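## Task

Transfer plate M90 into the empty nest OUT so it sits seated there with its well A1 at the corner labelled A1. All other plates must finish where they began, either seated in their nest or at home in their slot of hotel H1. Nothing may depend on the robot holding it at the end. Release the plate and move the gripper away when finished.

## Robot and tools

Setup: one six-joint arm with a two-finger parallel gripper. Six plates start somewhere among hotel H1 (six shelves, slot 1 lowest) and nests N1 and N2. Nest OUT is empty and is the destination. Seated means lying flat within the nest's locators. Well A1 sits at the plate's clipped corner, and it must match the corner marked A1. A plate is home in H1 when it rests flat on its shelf, a short edge facing out, pushed fully back to the stop. Plates released far from home may tip off the shelf. To identify a plate, lay it flat in nest RD with A1 at the marked corner; once nothing blocks the fixed bar-code scanner beside RD, its ID appears in the results. Occasionally a held part gets a brief tug or a loose object gets nudged.

Frames: the scene frame has its origin on the table top under the arm base, +z up, +y to the left when facing along +x. The base itself may be slightly tilted. The gripper frame: fingers extend along its +z, and they open and close along its y. The reported end_effector_position is the point between the pads when closed; closed fingertips extend about 33 mm past it, fully open ones about 9 mm. Closing pushes the tips roughly 24 mm further out, so keep that clearance above surfaces. Reported hand position can be off, more so far from the base.

Tool execute_actions, argument actions: a list of action objects run in sequence. Each action may have rows, steps, until. An empty list just returns state and images.
- rows: up to 15 rows, one per control step (1/30 s). Each row is a single list of 9 numbers, each in [-1, 1], ordered dx, dy, dz, rx, ry, rz, position, force_limit, speed.
- dx, dy, dz, rx, ry, rz are an offset, not a pose: a target relative to the gripper's measured pose when the action began (for a call's first action, the last pose any result reported), expressed in the gripper's own axes. Every row refers to that same start, not to the preceding row. Scale: 1.0 equals 0.6 m for translation or 180 degrees for rotation; rx, ry, rz form one rotation vector.
- position: absolute finger command; +1 fully open (140 mm), pads touch near -0.8, -1 closes until blocked.
- force_limit: squeeze strength, roughly 14 N at -1, 60 N at 0, 107 N at +1 (for parts up to 40 mm wide).
- speed: finger gap rate, about 30 mm/s at -1, 140 at 0, 250 at +1.
- steps: integer 1 to 450, at least the number of rows, default 15. After the last row the arm keeps heading to that row's target with the same gripper command, so long moves need more steps.
- until: ends the action early when all conditions hold, but does not halt motion. Only the scanner can be named, with field code (an ID like m90 or c56, or no_read) or reads; use ["=", v], ["!=", v], or for numbers also <, <=, >, >=. Any bad value or name rejects the whole call.

Motion limits: each step the commanded pose is clipped to within 70 mm and 16 degrees of the measured pose; damped inverse kinematics favour position over orientation. The elbow cannot quite straighten. If an action ends early the arm may drift only slightly further and stop, so send the remainder in the next call. Ramp offsets gradually (adding 0.01 per row is about 6 mm per step) to avoid shaking loose a held plate. The robot keeps holding the last command while you compose a reply.

Gripping: close with position -1 and confirm object_status = 2. Codes: 0 moving, 1 blocked while opening, 2 blocked while closing, 3 reached target or pads touching (a thin item may still be held). Stopped fingers stay put until the position value changes by at least 0.01 or the object yields. To squeeze harder, raise force_limit and toggle position between -1 and -0.98. position_measured is in counts (3 open, 230 pads together), not millimetres.

Result lines: robot state with end_effector_position (m), end_effector_quat_wxyz, linear and angular velocities in the scene frame; Hand target (the pose the controller is now pursuing); object_status; position_measured; scanner code and reads (count of changes from no_read to an ID); camera images from cam_high, cam_low, cam_wrist (each 896x504). pose unreachable means the clearance check (which treats the base mount as part of the arm) altered or blocked the target; the arm then stops shortly. MOTOR HOT warns of heating while holding loads.

Faults to avoid: joint torque reaching its load limit (waist 323, shoulder 323, elbow 152, forearm roll, wrist pitch, wrist roll 42.7 N m, including held weight) or any external force of 144 N halts the arm for 10 s and drops the rest of the call; overheating brakes the arm until cooled. Also avoid drops, slips, slams, hard collisions and knocking anything off the table, which ends the scene.

Tool zoom_image: camera (cam_high, cam_low or cam_wrist) and region [x0, y0, x1, y1] in pixels of that camera's latest image, origin top-left, at most 504 by 504.

Tool finished_scene: argument scene, the number of the current scene. Call only after releasing and clearing; it is irreversible and reports success, then gives the next task.

Each tool is called after "Request:" as name(argument=value, ...) on one line, values as JSON.

## Session

Request:
execute_actions(actions=[])

Scene clock: 0.00 s.
end_effector_position=(+0.2199, +0.4768, +0.1349) position_measured=3 object_status=3 end_effector_quat_wxyz=(-0.384, +0.687, -0.433, -0.439) end_effector_velocity=(+0.000, +0.000, -0.001) end_effector_angular_velocity=(-0.000, +0.001, -0.000)
Joint positions: [0.404 0.349 2.534 1.609 1.213 1.691]
Joint velocities: [ 0.     0.002 -0.     0.     0.    -0.   ]
Hand target: +0.220, +0.477, +0.135; -0.384, +0.687, -0.433, -0.439
scanner: code=no_read reads=0

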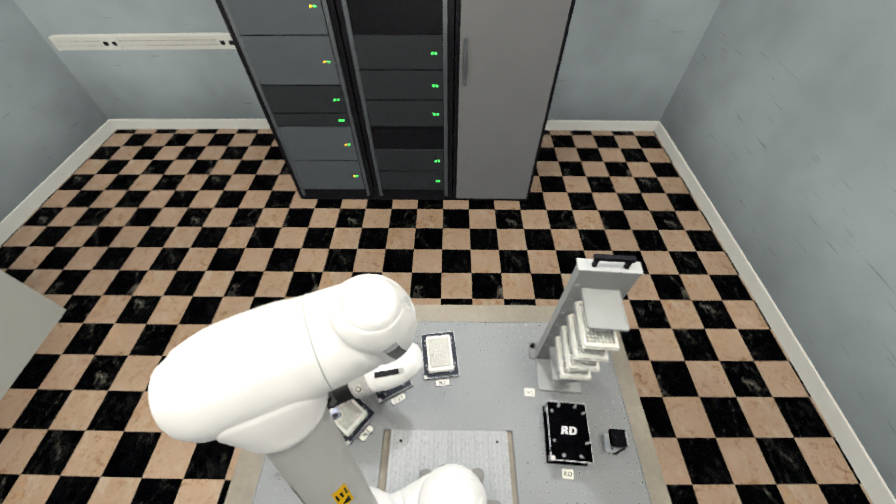

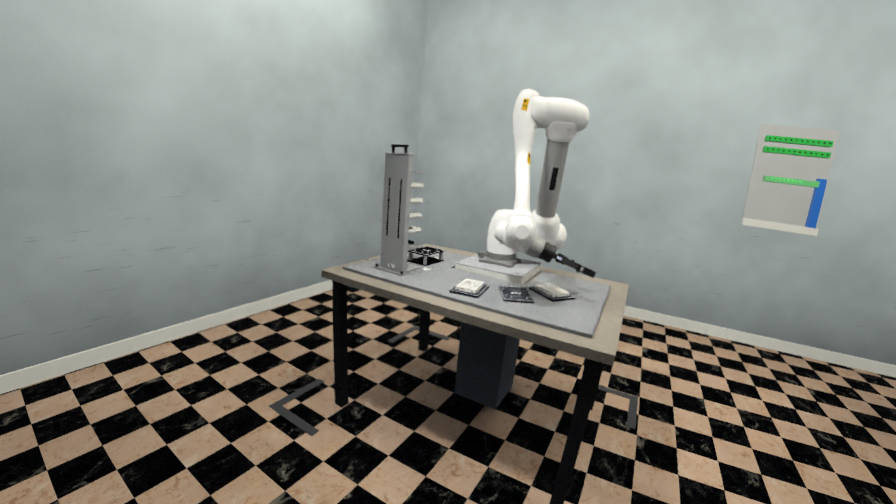

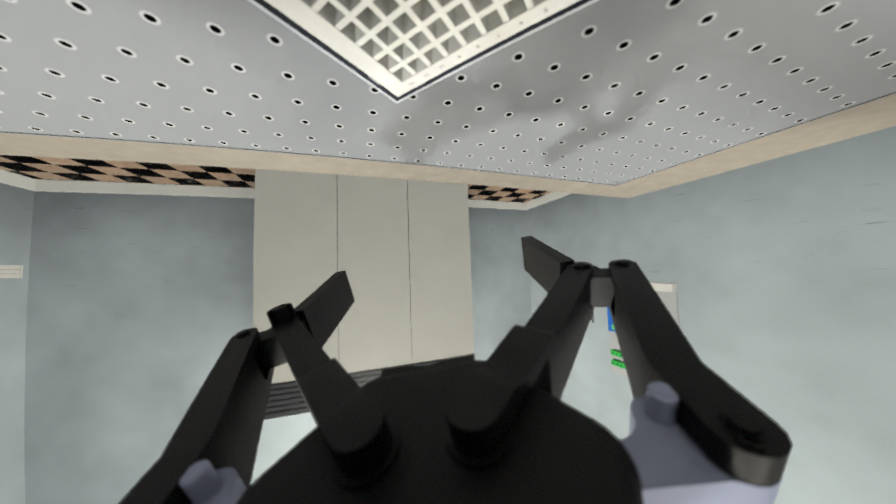

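Request:
zoom_image(camera="cam_high", region=[500, 240, 680, 500])

Request:
zoom_image(camera="cam_high", region=[300, 310, 500, 470])

Request:
zoom_image(camera="cam_low", region=[340, 130, 620, 330])

Region (500, 240, 680, 500) of cam_high's 896x504 image, scaled by 1.938, with more detail than that image has; it fills the left 349 columns of this view, and the rest is white.

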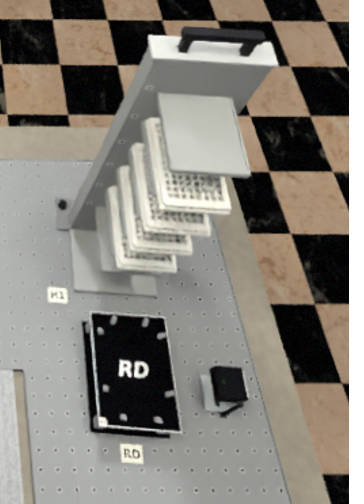

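Region (300, 310, 500, 470) of cam_high's 896x504 image, scaled by 2.520, with more detail than that image has; it fills the top 403 rows of this view, and the rest is white.

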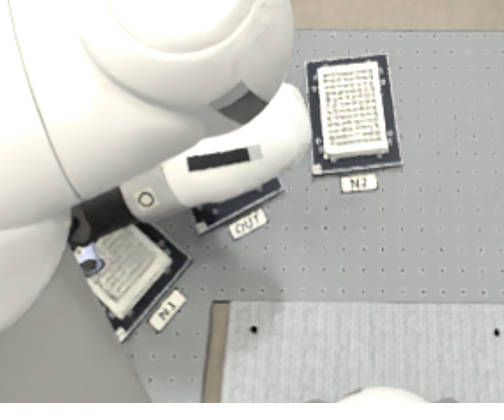

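Region (340, 130, 620, 330) of cam_low's 896x504 image, scaled by 1.800, with more detail than that image has; it fills the top 360 rows of this view, and the rest is white.

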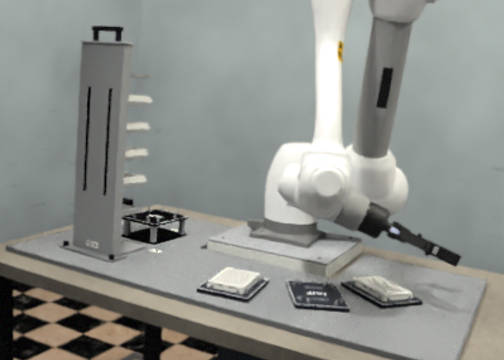

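Request:
execute_actions(actions=[{"rows":[[-0.018,-0.024,-0.074,-0.027,0.031,-0.031,1,0,0],[-0.036,-0.048,-0.148,-0.055,0.063,-0.062,1,0,0],[-0.06,-0.08,-0.24,-0.09,0.1,-0.1,1,0,0],[-0.181,-0.243,-0.739,-0.274,0.313,-0.309,1,0,0]],"steps":90}])

Scene clock: 13.87 s.
end_effector_position=(+0.4502, +0.1494, +0.3991) position_measured=3 object_status=3 end_effector_quat_wxyz=(+0.000, +1.000, +0.000, +0.000) end_effector_velocity=(-0.001, +0.000, -0.000) end_effector_angular_velocity=(+0.000, +0.000, +0.000)
Joint positions: [ 0.246 -0.127  1.844 -0.012  1.425  1.837]
Joint velocities: [ 0.    -0.001  0.001  0.001  0.     0.   ]
Hand target: +0.450, +0.149, +0.399; +0.000, +1.000, +0.000, +0.000
Off the commanded pose: 0.001 m, 0 deg.
scanner: code=no_read reads=0

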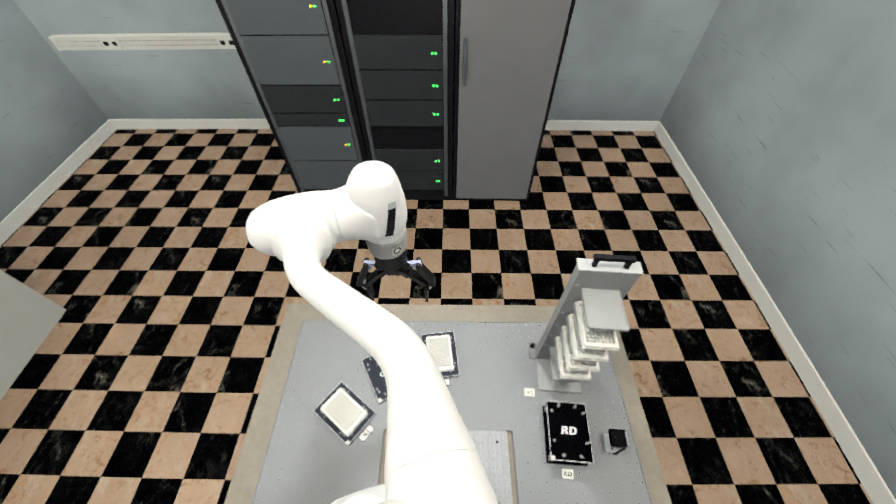

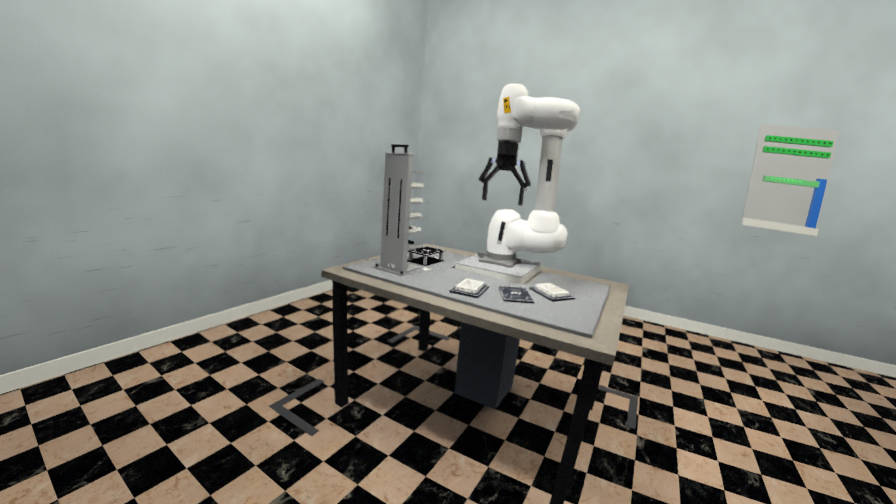

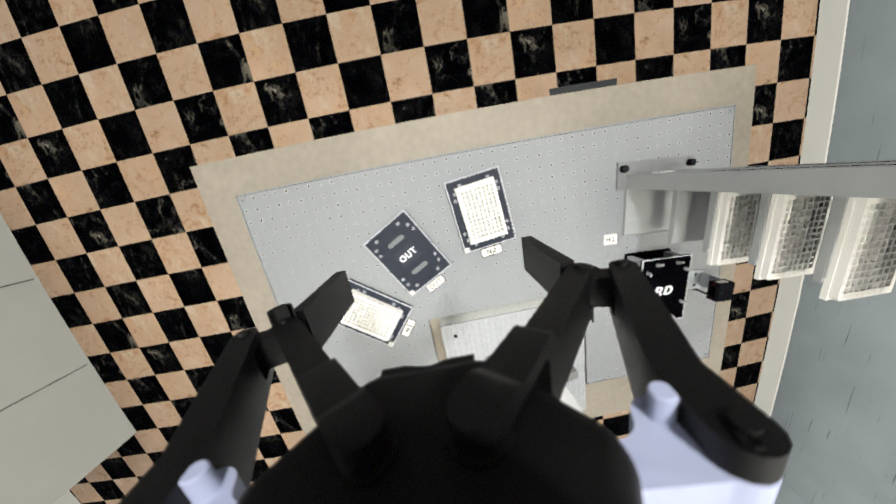

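Request:
zoom_image(camera="cam_wrist", region=[320, 150, 560, 360])

Request:
zoom_image(camera="cam_wrist", region=[590, 140, 896, 340])

Region (320, 150, 560, 360) of cam_wrist's 896x504 image, scaled by 2.100, with more detail than that image has; it fills the top 441 rows of this view, and the rest is white.

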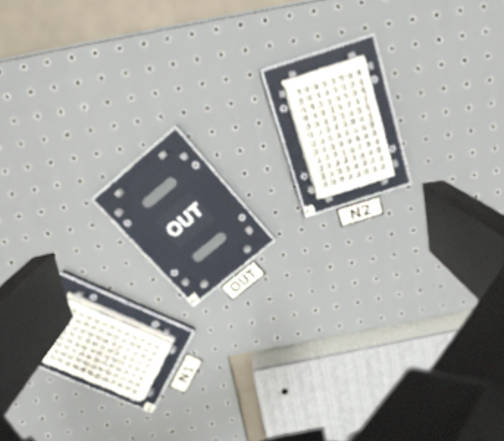

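Region (590, 140, 896, 340) of cam_wrist's 896x504 image, scaled by 1.647, with more detail than that image has; it fills the top 329 rows of this view, and the rest is white.

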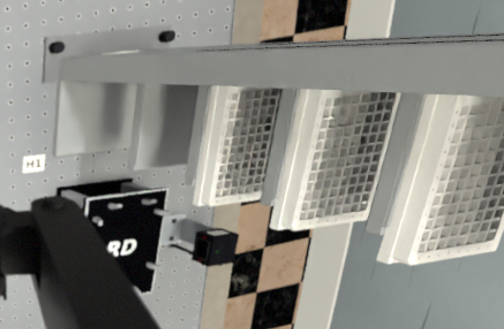

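Request:
execute_actions(actions=[{"rows":[[0,0.01,0.02,0,0,0,1,0,0],[0,0.02,0.05,0,0,-0.004,1,0,0],[0,0.04,0.09,0,0,-0.007,1,0,0],[0,0.06,0.13,0,0,-0.01,1,0,0],[0,0.08,0.17,0,0,-0.012,1,0,0],[0,0.09,0.21,0,0,-0.014,1,0,0],[0,0.11,0.25,0,0,-0.017,1,0,0],[0,0.13,0.29,0,0,-0.02,1,0,0],[0,0.145,0.33,0,0,-0.022,1,0,0],[0,0.16,0.37,0,0,-0.025,1,0,0],[0,0.183,0.415,0,0,-0.028,1,0,0]],"steps":45}])

Scene clock: 25.33 s.
end_effector_position=(+0.4501, +0.0400, +0.1501) position_measured=3 object_status=3 end_effector_quat_wxyz=(+0.000, +0.999, +0.044, +0.000) end_effector_velocity=(+0.000, +0.000, +0.001) end_effector_angular_velocity=(+0.000, -0.001, -0.001)
Joint positions: [ 0.005  0.004  2.208 -0.015  0.928  1.514]
Joint velocities: [ 0.    -0.001 -0.     0.    -0.     0.001]
Hand target: +0.450, +0.040, +0.150; +0.000, +0.999, +0.044, +0.000
Off the commanded pose: 0.001 m, 0 deg.
scanner: code=no_read reads=0

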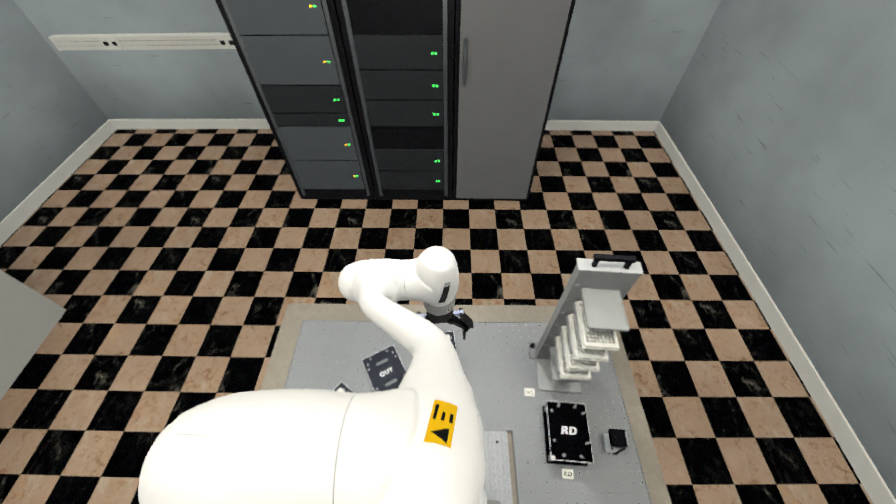

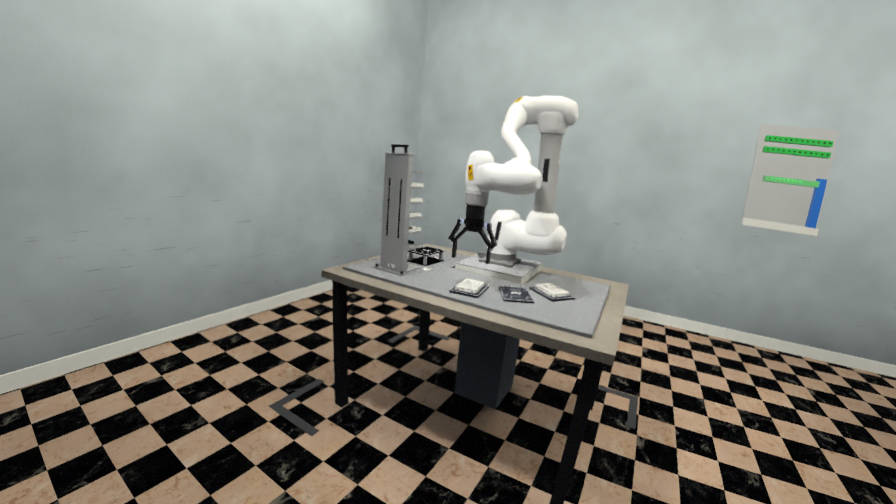

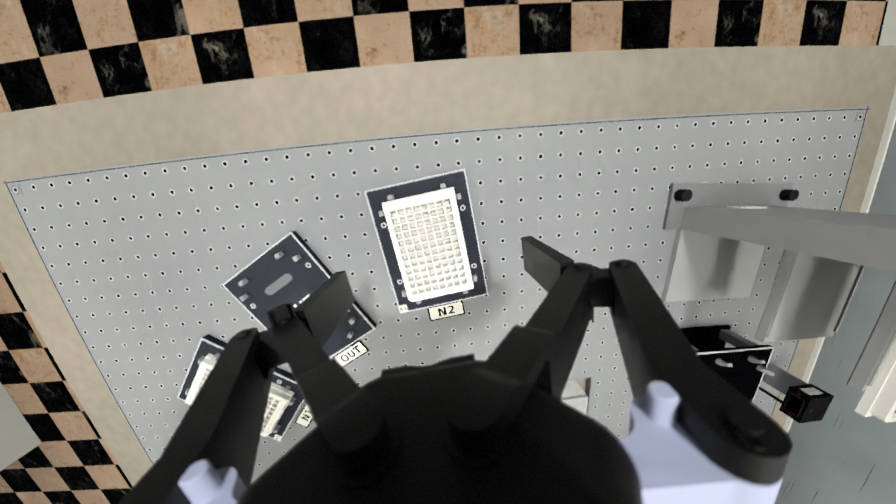

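Request:
execute_actions(actions=[{"rows":[[-0.01,0.02,0.01,0,0,0,1,0,0],[-0.02,0.05,0.03,0,0,0,1,0,0],[-0.04,0.09,0.05,0,0,0,1,0,0],[-0.06,0.13,0.075,0,0,0,1,0,0],[-0.08,0.17,0.1,0,0,0,1,0,0],[-0.10,0.21,0.125,0,0,0,1,0,0],[-0.13,0.25,0.15,0,0,0,1,0,0]],"steps":35}])

Request:
zoom_image(camera="cam_wrist", region=[150, 80, 400, 300])

Scene clock: 39.03 s.
end_effector_position=(+0.3855, -0.1159, +0.0599) position_measured=3 object_status=3 end_effector_quat_wxyz=(-0.000, +0.999, +0.045, +0.000) end_effector_velocity=(+0.001, -0.000, -0.000) end_effector_angular_velocity=(+0.000, -0.000, -0.000)
Joint positions: [-0.388  0.053  2.373 -0.015  0.71   1.124]
Joint velocities: [ 0.     0.001 -0.001  0.    -0.    -0.   ]
Hand target: +0.385, -0.116, +0.060; -0.000, +0.999, +0.045, +0.000
Off the commanded pose: 0.001 m, 0 deg.
scanner: code=no_read reads=0

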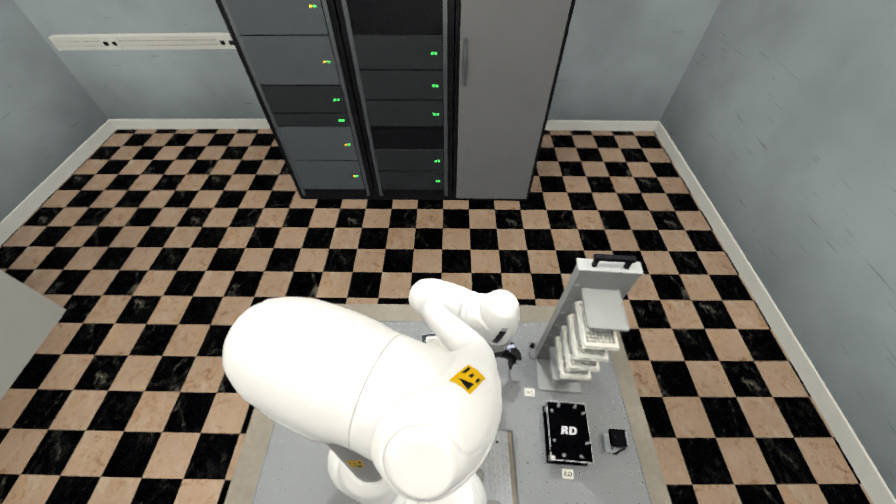

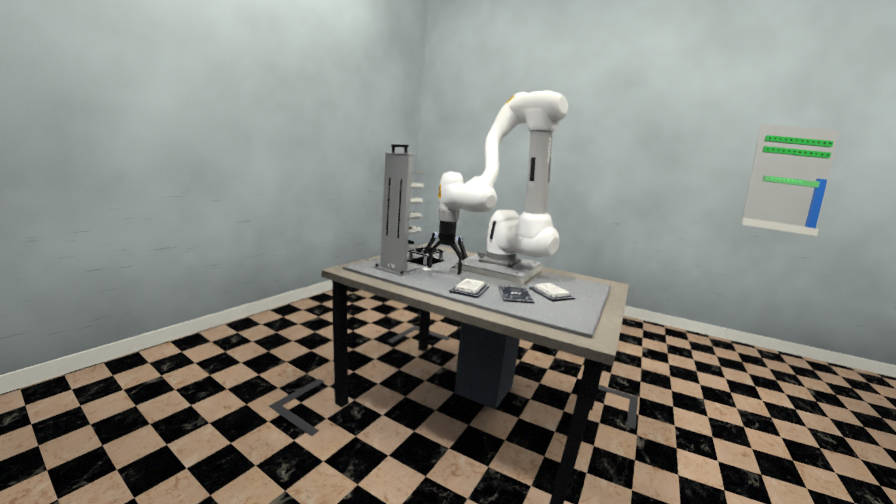

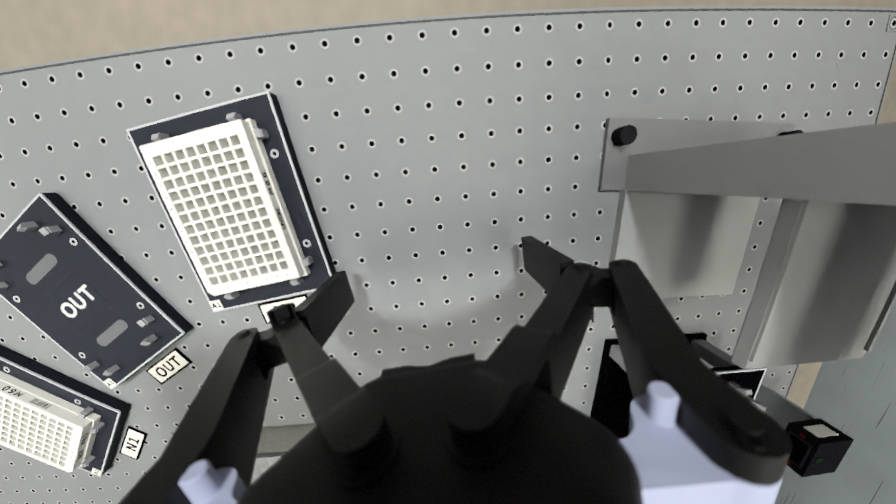

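Region (150, 80, 400, 300) of cam_wrist's 896x504 image, scaled by 2.016, with more detail than that image has; it fills the top 444 rows of this view, and the rest is white.

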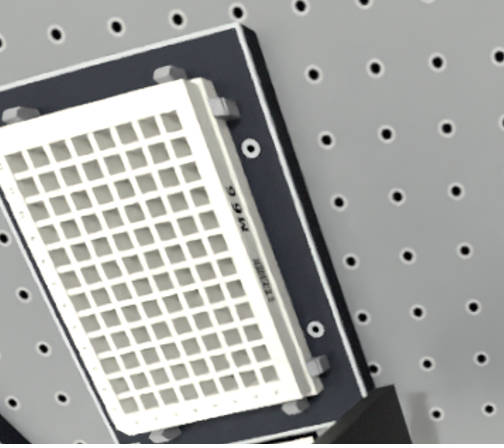

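Labels are readable text.

Request:
zoom_image(camera="cam_wrist", region=[245, 160, 305, 240])

Request:
zoom_image(camera="cam_wrist", region=[0, 360, 90, 430])

Region (245, 160, 305, 240) of cam_wrist's 896x504 image, scaled by 6.300, with more detail than that image has; it fills the left 378 columns of this view, and the rest is white.

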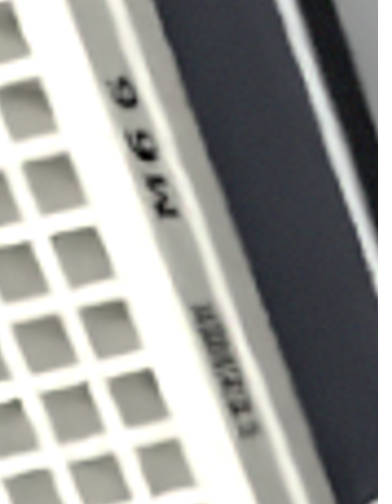

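Region (0, 360, 90, 430) of cam_wrist's 896x504 image, scaled by 5.600, with more detail than that image has.

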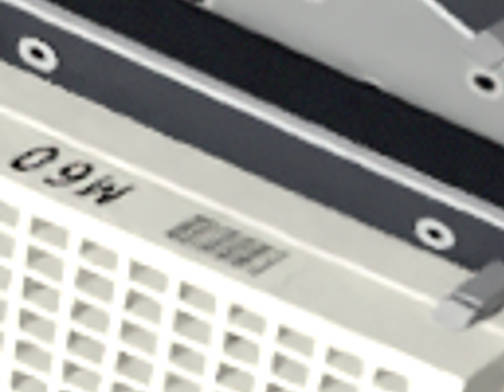

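Request:
execute_actions(actions=[{"rows":[[-0.02,0,-0.03,0,0,0,-0.7,0,1],[-0.05,0,-0.07,0,0,0,-0.7,0,1],[-0.09,0.0,-0.11,0,0,0,-0.7,0,1],[-0.13,0.01,-0.15,0,0,0,-0.7,0,1],[-0.17,0.02,-0.19,0,0,0,-0.7,0,1],[-0.21,0.04,-0.23,0,0,0,-0.7,0,1],[-0.25,0.06,-0.27,0,0,0,-0.7,0,1],[-0.29,0.08,-0.31,0,0,0,-0.7,0,1],[-0.33,0.1,-0.35,0,0,0,-0.7,0,1],[-0.37,0.13,-0.4,0,0,0,-0.7,0,1]],"steps":40},{"rows":[[0,0.03,0,0,0.01,0,-0.7,0,1],[0,0.07,0,0,0.03,0,-0.7,0,1],[-0.01,0.12,0,0,0.06,0,-0.7,0,1],[-0.01,0.17,0,0,0.1,0,-0.7,0,1],[-0.02,0.22,0.01,0,0.14,0,-0.7,0,1],[-0.02,0.27,0.01,0,0.18,0,-0.7,0,1],[-0.03,0.32,0.02,0,0.22,0,-0.7,0,1],[-0.03,0.37,0.02,0,0.26,0,-0.7,0,1],[-0.04,0.42,0.03,0,0.3,0,-0.7,0,1],[-0.04,0.47,0.03,0,0.35,0,-0.7,0,1],[-0.04,0.53,0.04,0,0.4,0,-0.7,0,1],[-0.04,0.53,0.05,0,0.45,0,-0.7,0,1],[-0.04,0.53,0.05,0,0.5,0,-0.7,0,1]],"steps":70}])

Scene clock: 63.63 s.
end_effector_position=(+0.1759, -0.5313, +0.2693) position_measured=217 object_status=3 end_effector_quat_wxyz=(-0.032, +0.706, +0.031, +0.706) end_effector_velocity=(+0.000, -0.000, +0.000) end_effector_angular_velocity=(+0.001, +0.000, +0.000)
Joint positions: [-1.921  0.472  2.11   1.209  1.789 -1.061]
Joint velocities: [ 0.     0.    -0.001  0.    -0.     0.001]
Hand target: +0.176, -0.531, +0.269; -0.032, +0.706, +0.031, +0.706
Off the commanded pose: 0.001 m, 0 deg.
scanner: code=no_read reads=0

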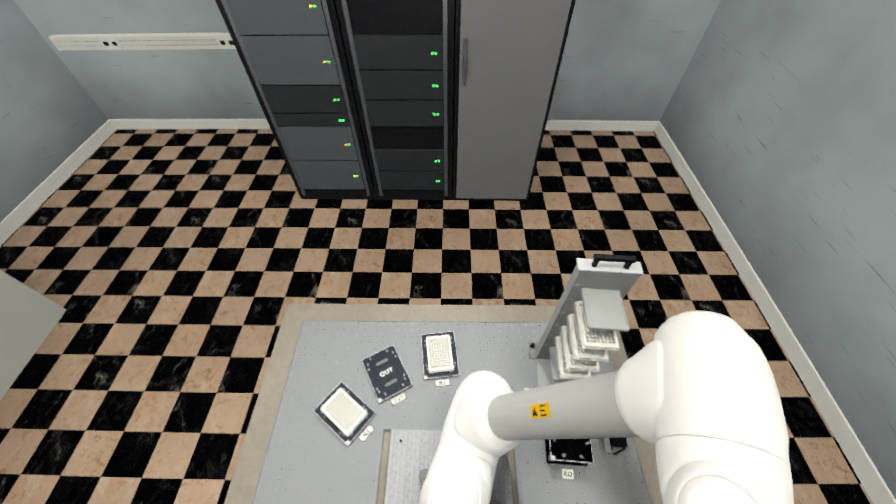

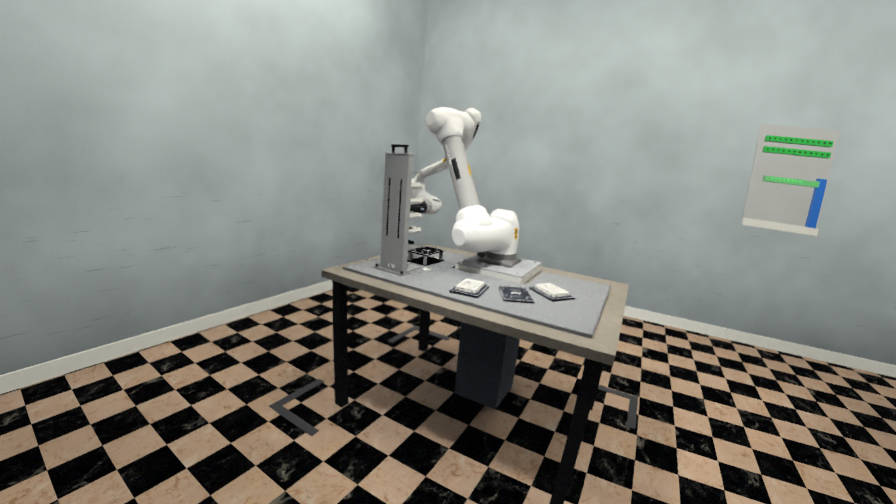

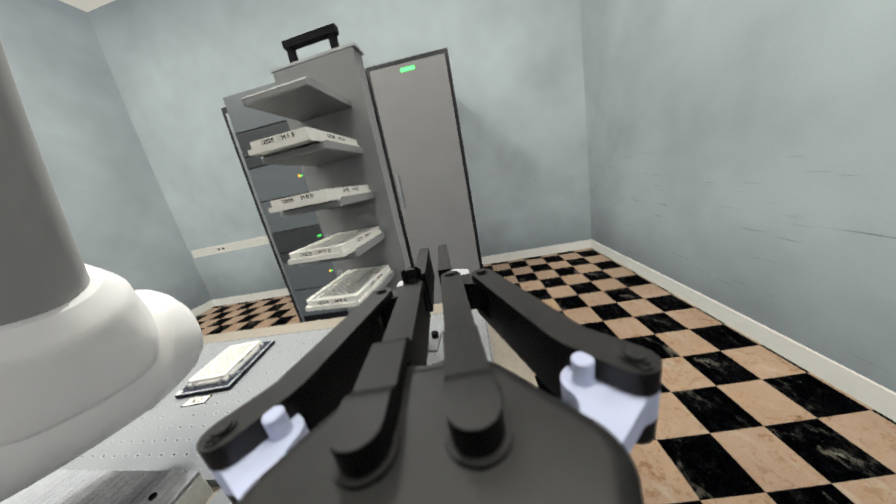

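Request:
zoom_image(camera="cam_wrist", region=[235, 115, 395, 225])

Request:
zoom_image(camera="cam_wrist", region=[270, 215, 410, 325])

Region (235, 115, 395, 225) of cam_wrist's 896x504 image, scaled by 3.150, with more detail than that image has; it fills the top 346 rows of this view, and the rest is white.

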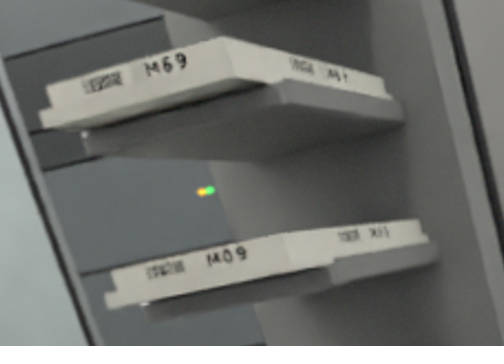

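Region (270, 215, 410, 325) of cam_wrist's 896x504 image, scaled by 3.600, with more detail than that image has; it fills the top 396 rows of this view, and the rest is white.

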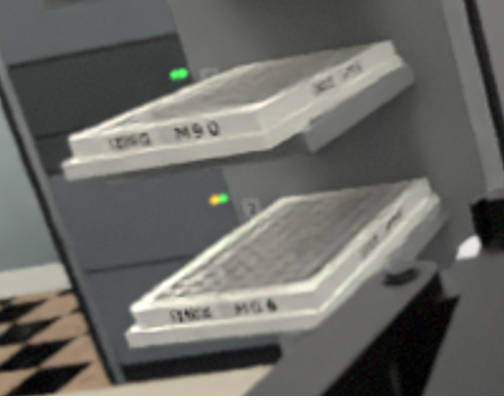

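Request:
execute_actions(actions=[{"rows":[[0,-0.02,0,-0.003,0,0,0.6,0,0],[0,-0.05,0.01,-0.008,0,0,0.6,0,0],[0,-0.09,0.02,-0.015,0,0,0.6,0,0],[0,-0.13,0.025,-0.022,0,0,0.6,0,0],[0,-0.17,0.03,-0.029,0,0,0.6,0,0],[0,-0.21,0.04,-0.036,0,0,0.6,0,0],[0,-0.25,0.05,-0.043,0,0,0.6,0,0],[0,-0.29,0.06,-0.05,0,0,0.6,0,0],[0,-0.33,0.065,-0.056,0,0,0.6,0,0],[0,-0.36,0.07,-0.061,0,0,0.6,0,0]],"steps":40}])

Scene clock: 83.27 s.
end_effector_position=(+0.1989, -0.3123, +0.2696) position_measured=53 object_status=3 end_effector_quat_wxyz=(+0.036, +0.706, -0.037, +0.706) end_effector_velocity=(+0.000, +0.000, +0.000) end_effector_angular_velocity=(-0.001, -0.000, -0.001)
Joint positions: [-2.149  0.21   2.614  1.134  1.712 -1.293]
Joint velocities: [-0.001 -0.001  0.001  0.    -0.    -0.001]
Hand target: +0.199, -0.312, +0.270; +0.036, +0.706, -0.037, +0.706
Off the commanded pose: 0.000 m, 0 deg.
scanner: code=no_read reads=0

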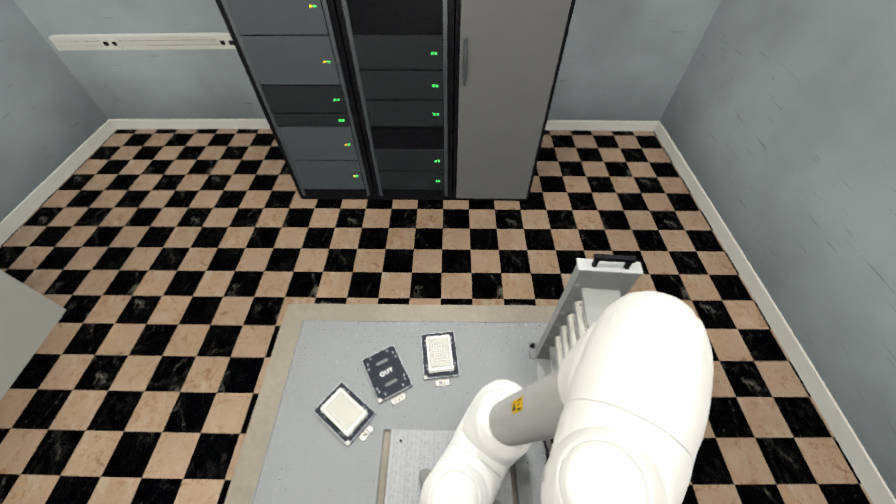

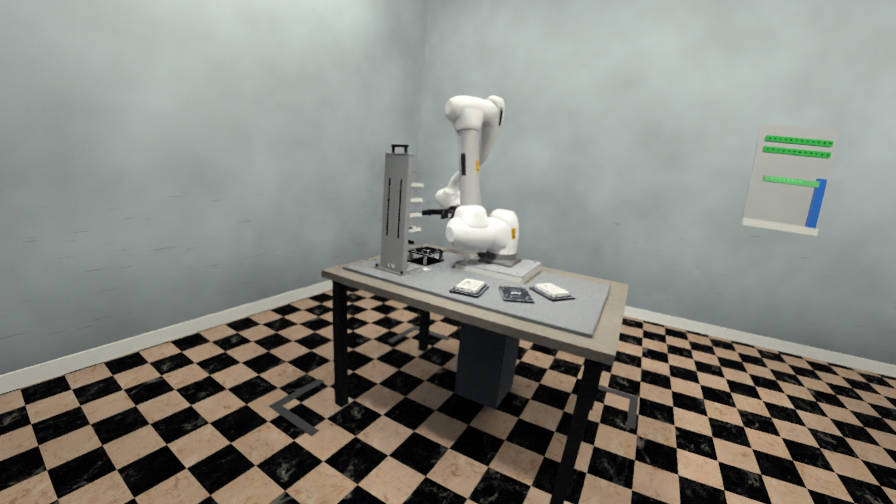

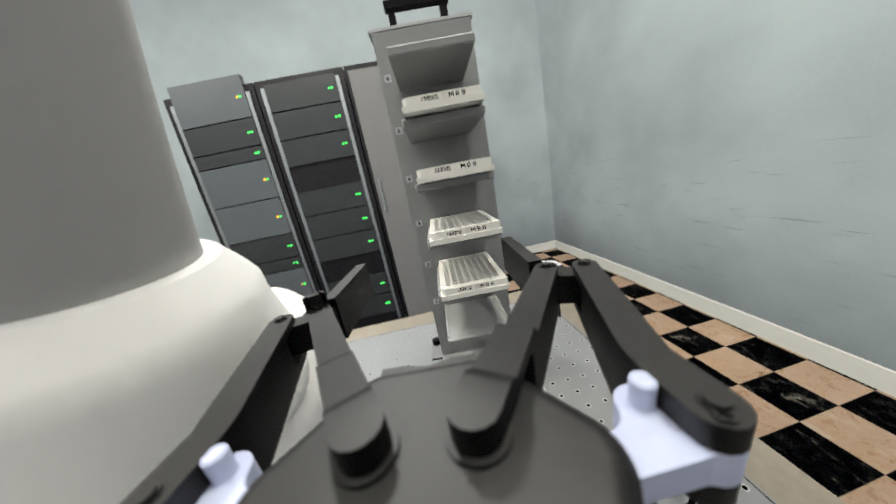

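Request:
execute_actions(actions=[{"rows":[[0,0.01,0.01,0,0,0,0.6,0,0],[0,0.02,0.03,0,0,0,0.6,0,0],[0,0.035,0.055,0,0,0,0.6,0,0],[0,0.05,0.08,0,0,0,0.6,0,0],[0,0.06,0.11,0,0,0,0.6,0,0],[0,0.068,0.13,0,0,0,0.6,0,0]],"steps":25}])

Request:
zoom_image(camera="cam_wrist", region=[320, 120, 560, 340])

Scene clock: 90.20 s.
end_effector_position=(+0.2721, -0.3609, +0.2695) position_measured=53 object_status=3 end_effector_quat_wxyz=(+0.036, +0.706, -0.037, +0.706) end_effector_velocity=(+0.000, +0.000, -0.000) end_effector_angular_velocity=(+0.001, -0.001, -0.000)
Joint positions: [-1.874  0.232  2.572  1.399  1.633 -1.247]
Joint velocities: [ 0.     0.001  0.001  0.001 -0.    -0.001]
Hand target: +0.272, -0.361, +0.270; +0.036, +0.706, -0.037, +0.706
Off the commanded pose: 0.000 m, 0 deg.
scanner: code=no_read reads=0

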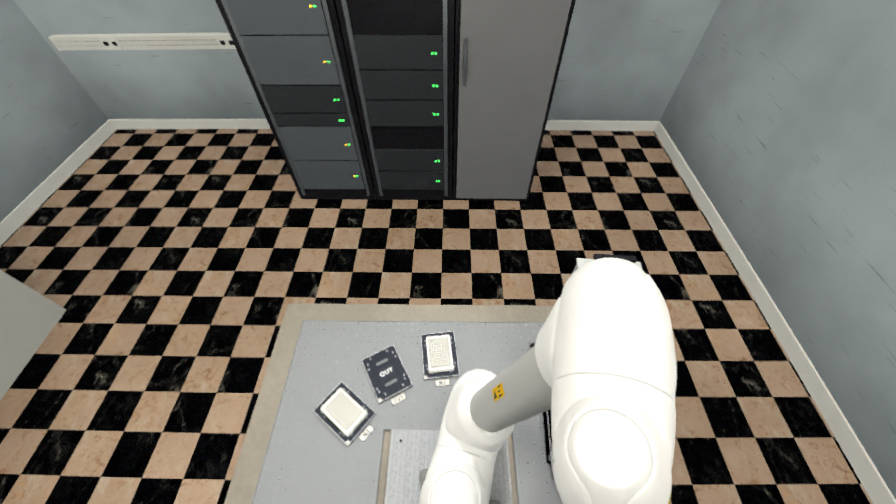

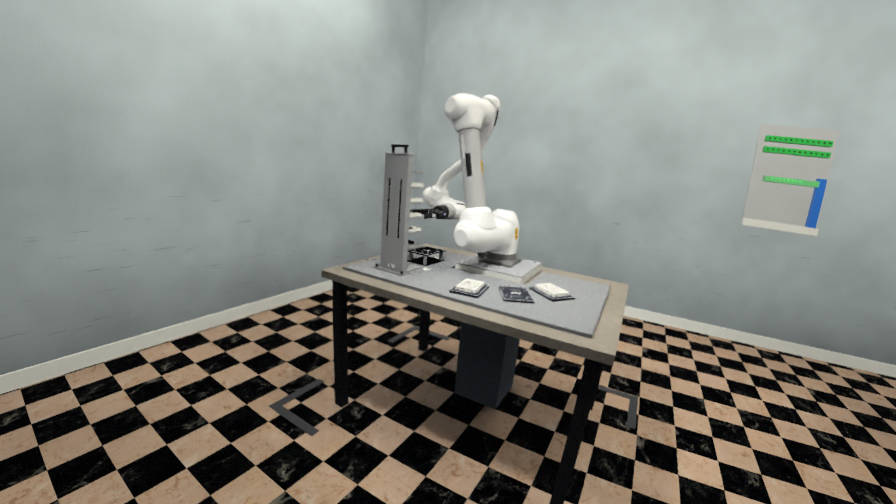

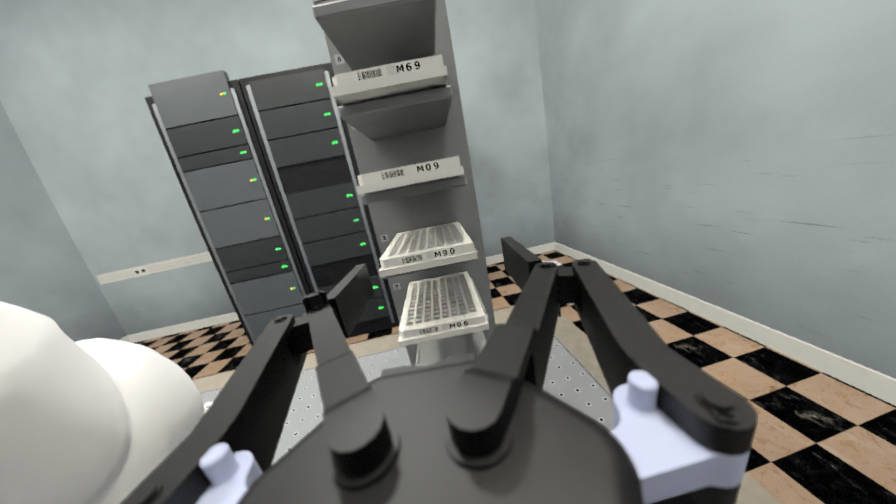

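Region (320, 120, 560, 340) of cam_wrist's 896x504 image, scaled by 2.100, with more detail than that image has; it fills the top 462 rows of this view, and the rest is white.

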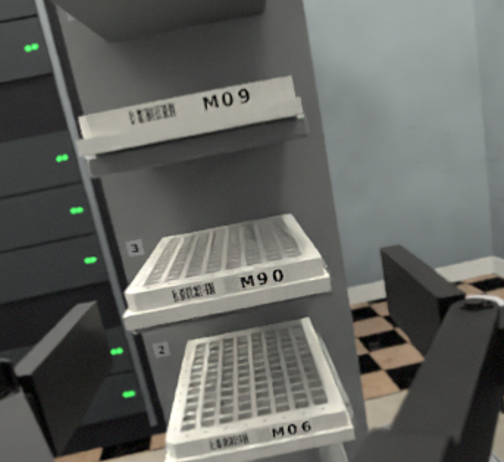

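Request:
execute_actions(actions=[{"rows":[[0.004,-0.002,0,0,-0.015,0,0.6,0,0],[0.008,-0.004,0,0,-0.03,0,0.6,0,0],[0.013,-0.006,0.005,0,-0.045,0,0.6,0,0],[0.018,-0.008,0.01,0,-0.06,0,0.6,0,0],[0.022,-0.01,0.02,0,-0.075,0,0.6,0,0],[0.022,-0.01,0.03,0,-0.0833,0,0.6,0,0],[0.022,-0.01,0.04,0,-0.0833,0,0.6,0,0],[0.022,-0.01,0.05,0,-0.0833,0,0.6,0,0],[0.022,-0.01,0.06,0,-0.0833,0,0.6,0,0],[0.022,-0.01,0.07,0,-0.0833,0,0.6,0,0],[0.022,-0.01,0.08,0,-0.0833,0,0.6,0,0]],"steps":30}])

Request:
zoom_image(camera="cam_wrist", region=[320, 160, 560, 360])

Request:
zoom_image(camera="cam_low", region=[395, 175, 465, 275])

Scene clock: 108.90 s.
end_effector_position=(+0.3203, -0.3600, +0.2824) position_measured=53 object_status=3 end_effector_quat_wxyz=(+0.031, +0.792, -0.041, +0.608) end_effector_velocity=(-0.000, -0.000, -0.000) end_effector_angular_velocity=(-0.000, -0.000, -0.001)
Joint positions: [-1.695 -0.028  2.518  1.411  1.365 -0.913]
Joint velocities: [-0.001  0.     0.001  0.    -0.    -0.001]
Hand target: +0.320, -0.360, +0.282; +0.031, +0.792, -0.041, +0.608
Off the commanded pose: 0.000 m, 0 deg.
scanner: code=no_read reads=0

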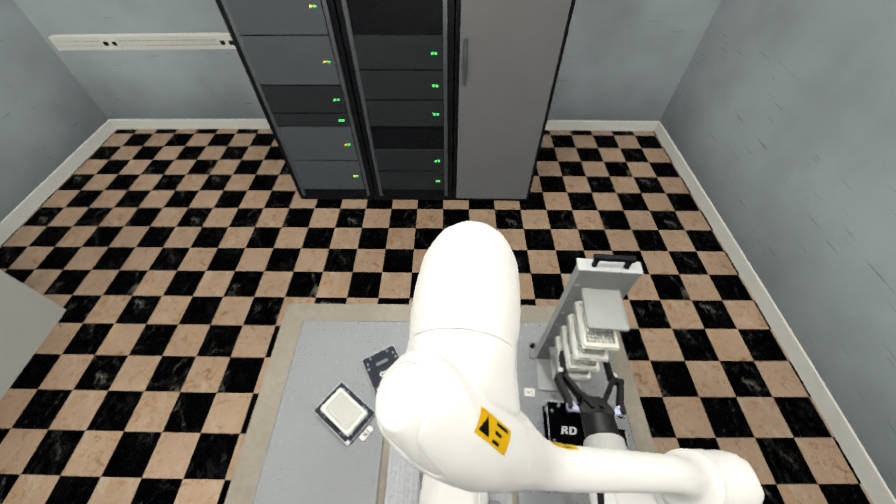

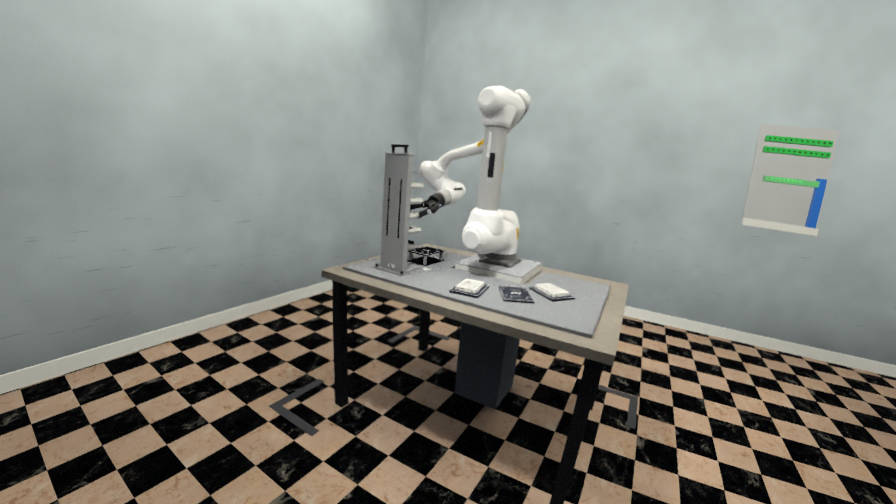

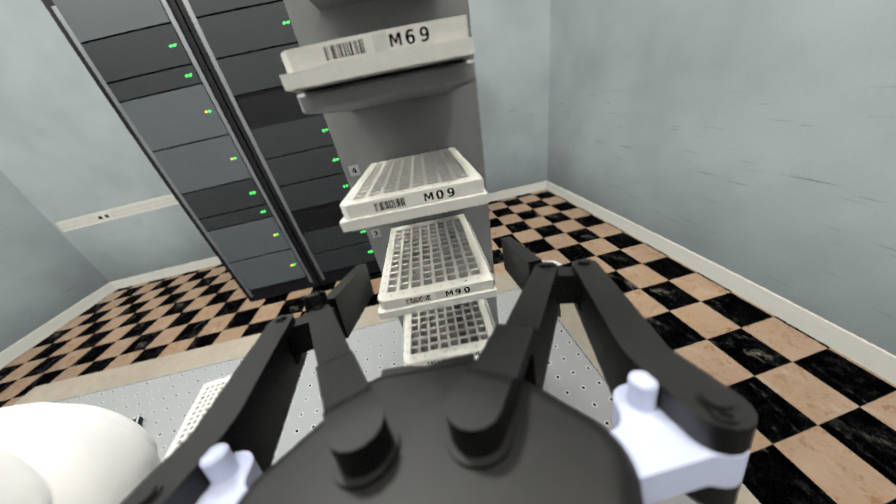

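Region (320, 160, 560, 360) of cam_wrist's 896x504 image, scaled by 2.100, with more detail than that image has.

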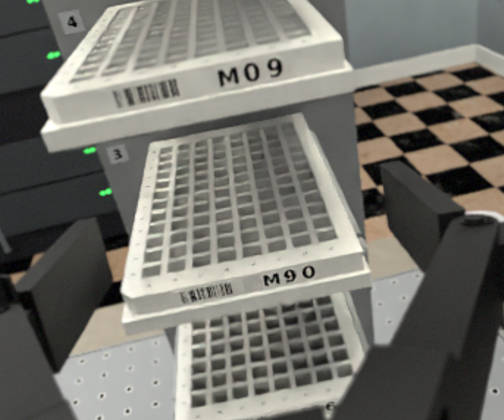

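Region (395, 175, 465, 275) of cam_low's 896x504 image, scaled by 5.040, with more detail than that image has; it fills the left 353 columns of this view, and the rest is white.

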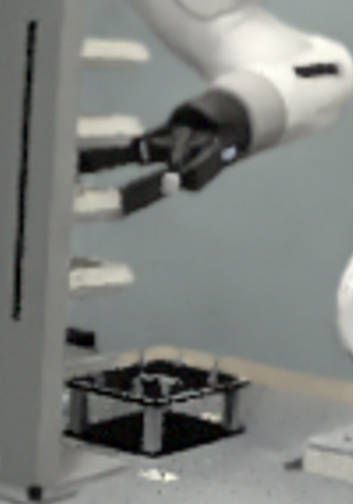

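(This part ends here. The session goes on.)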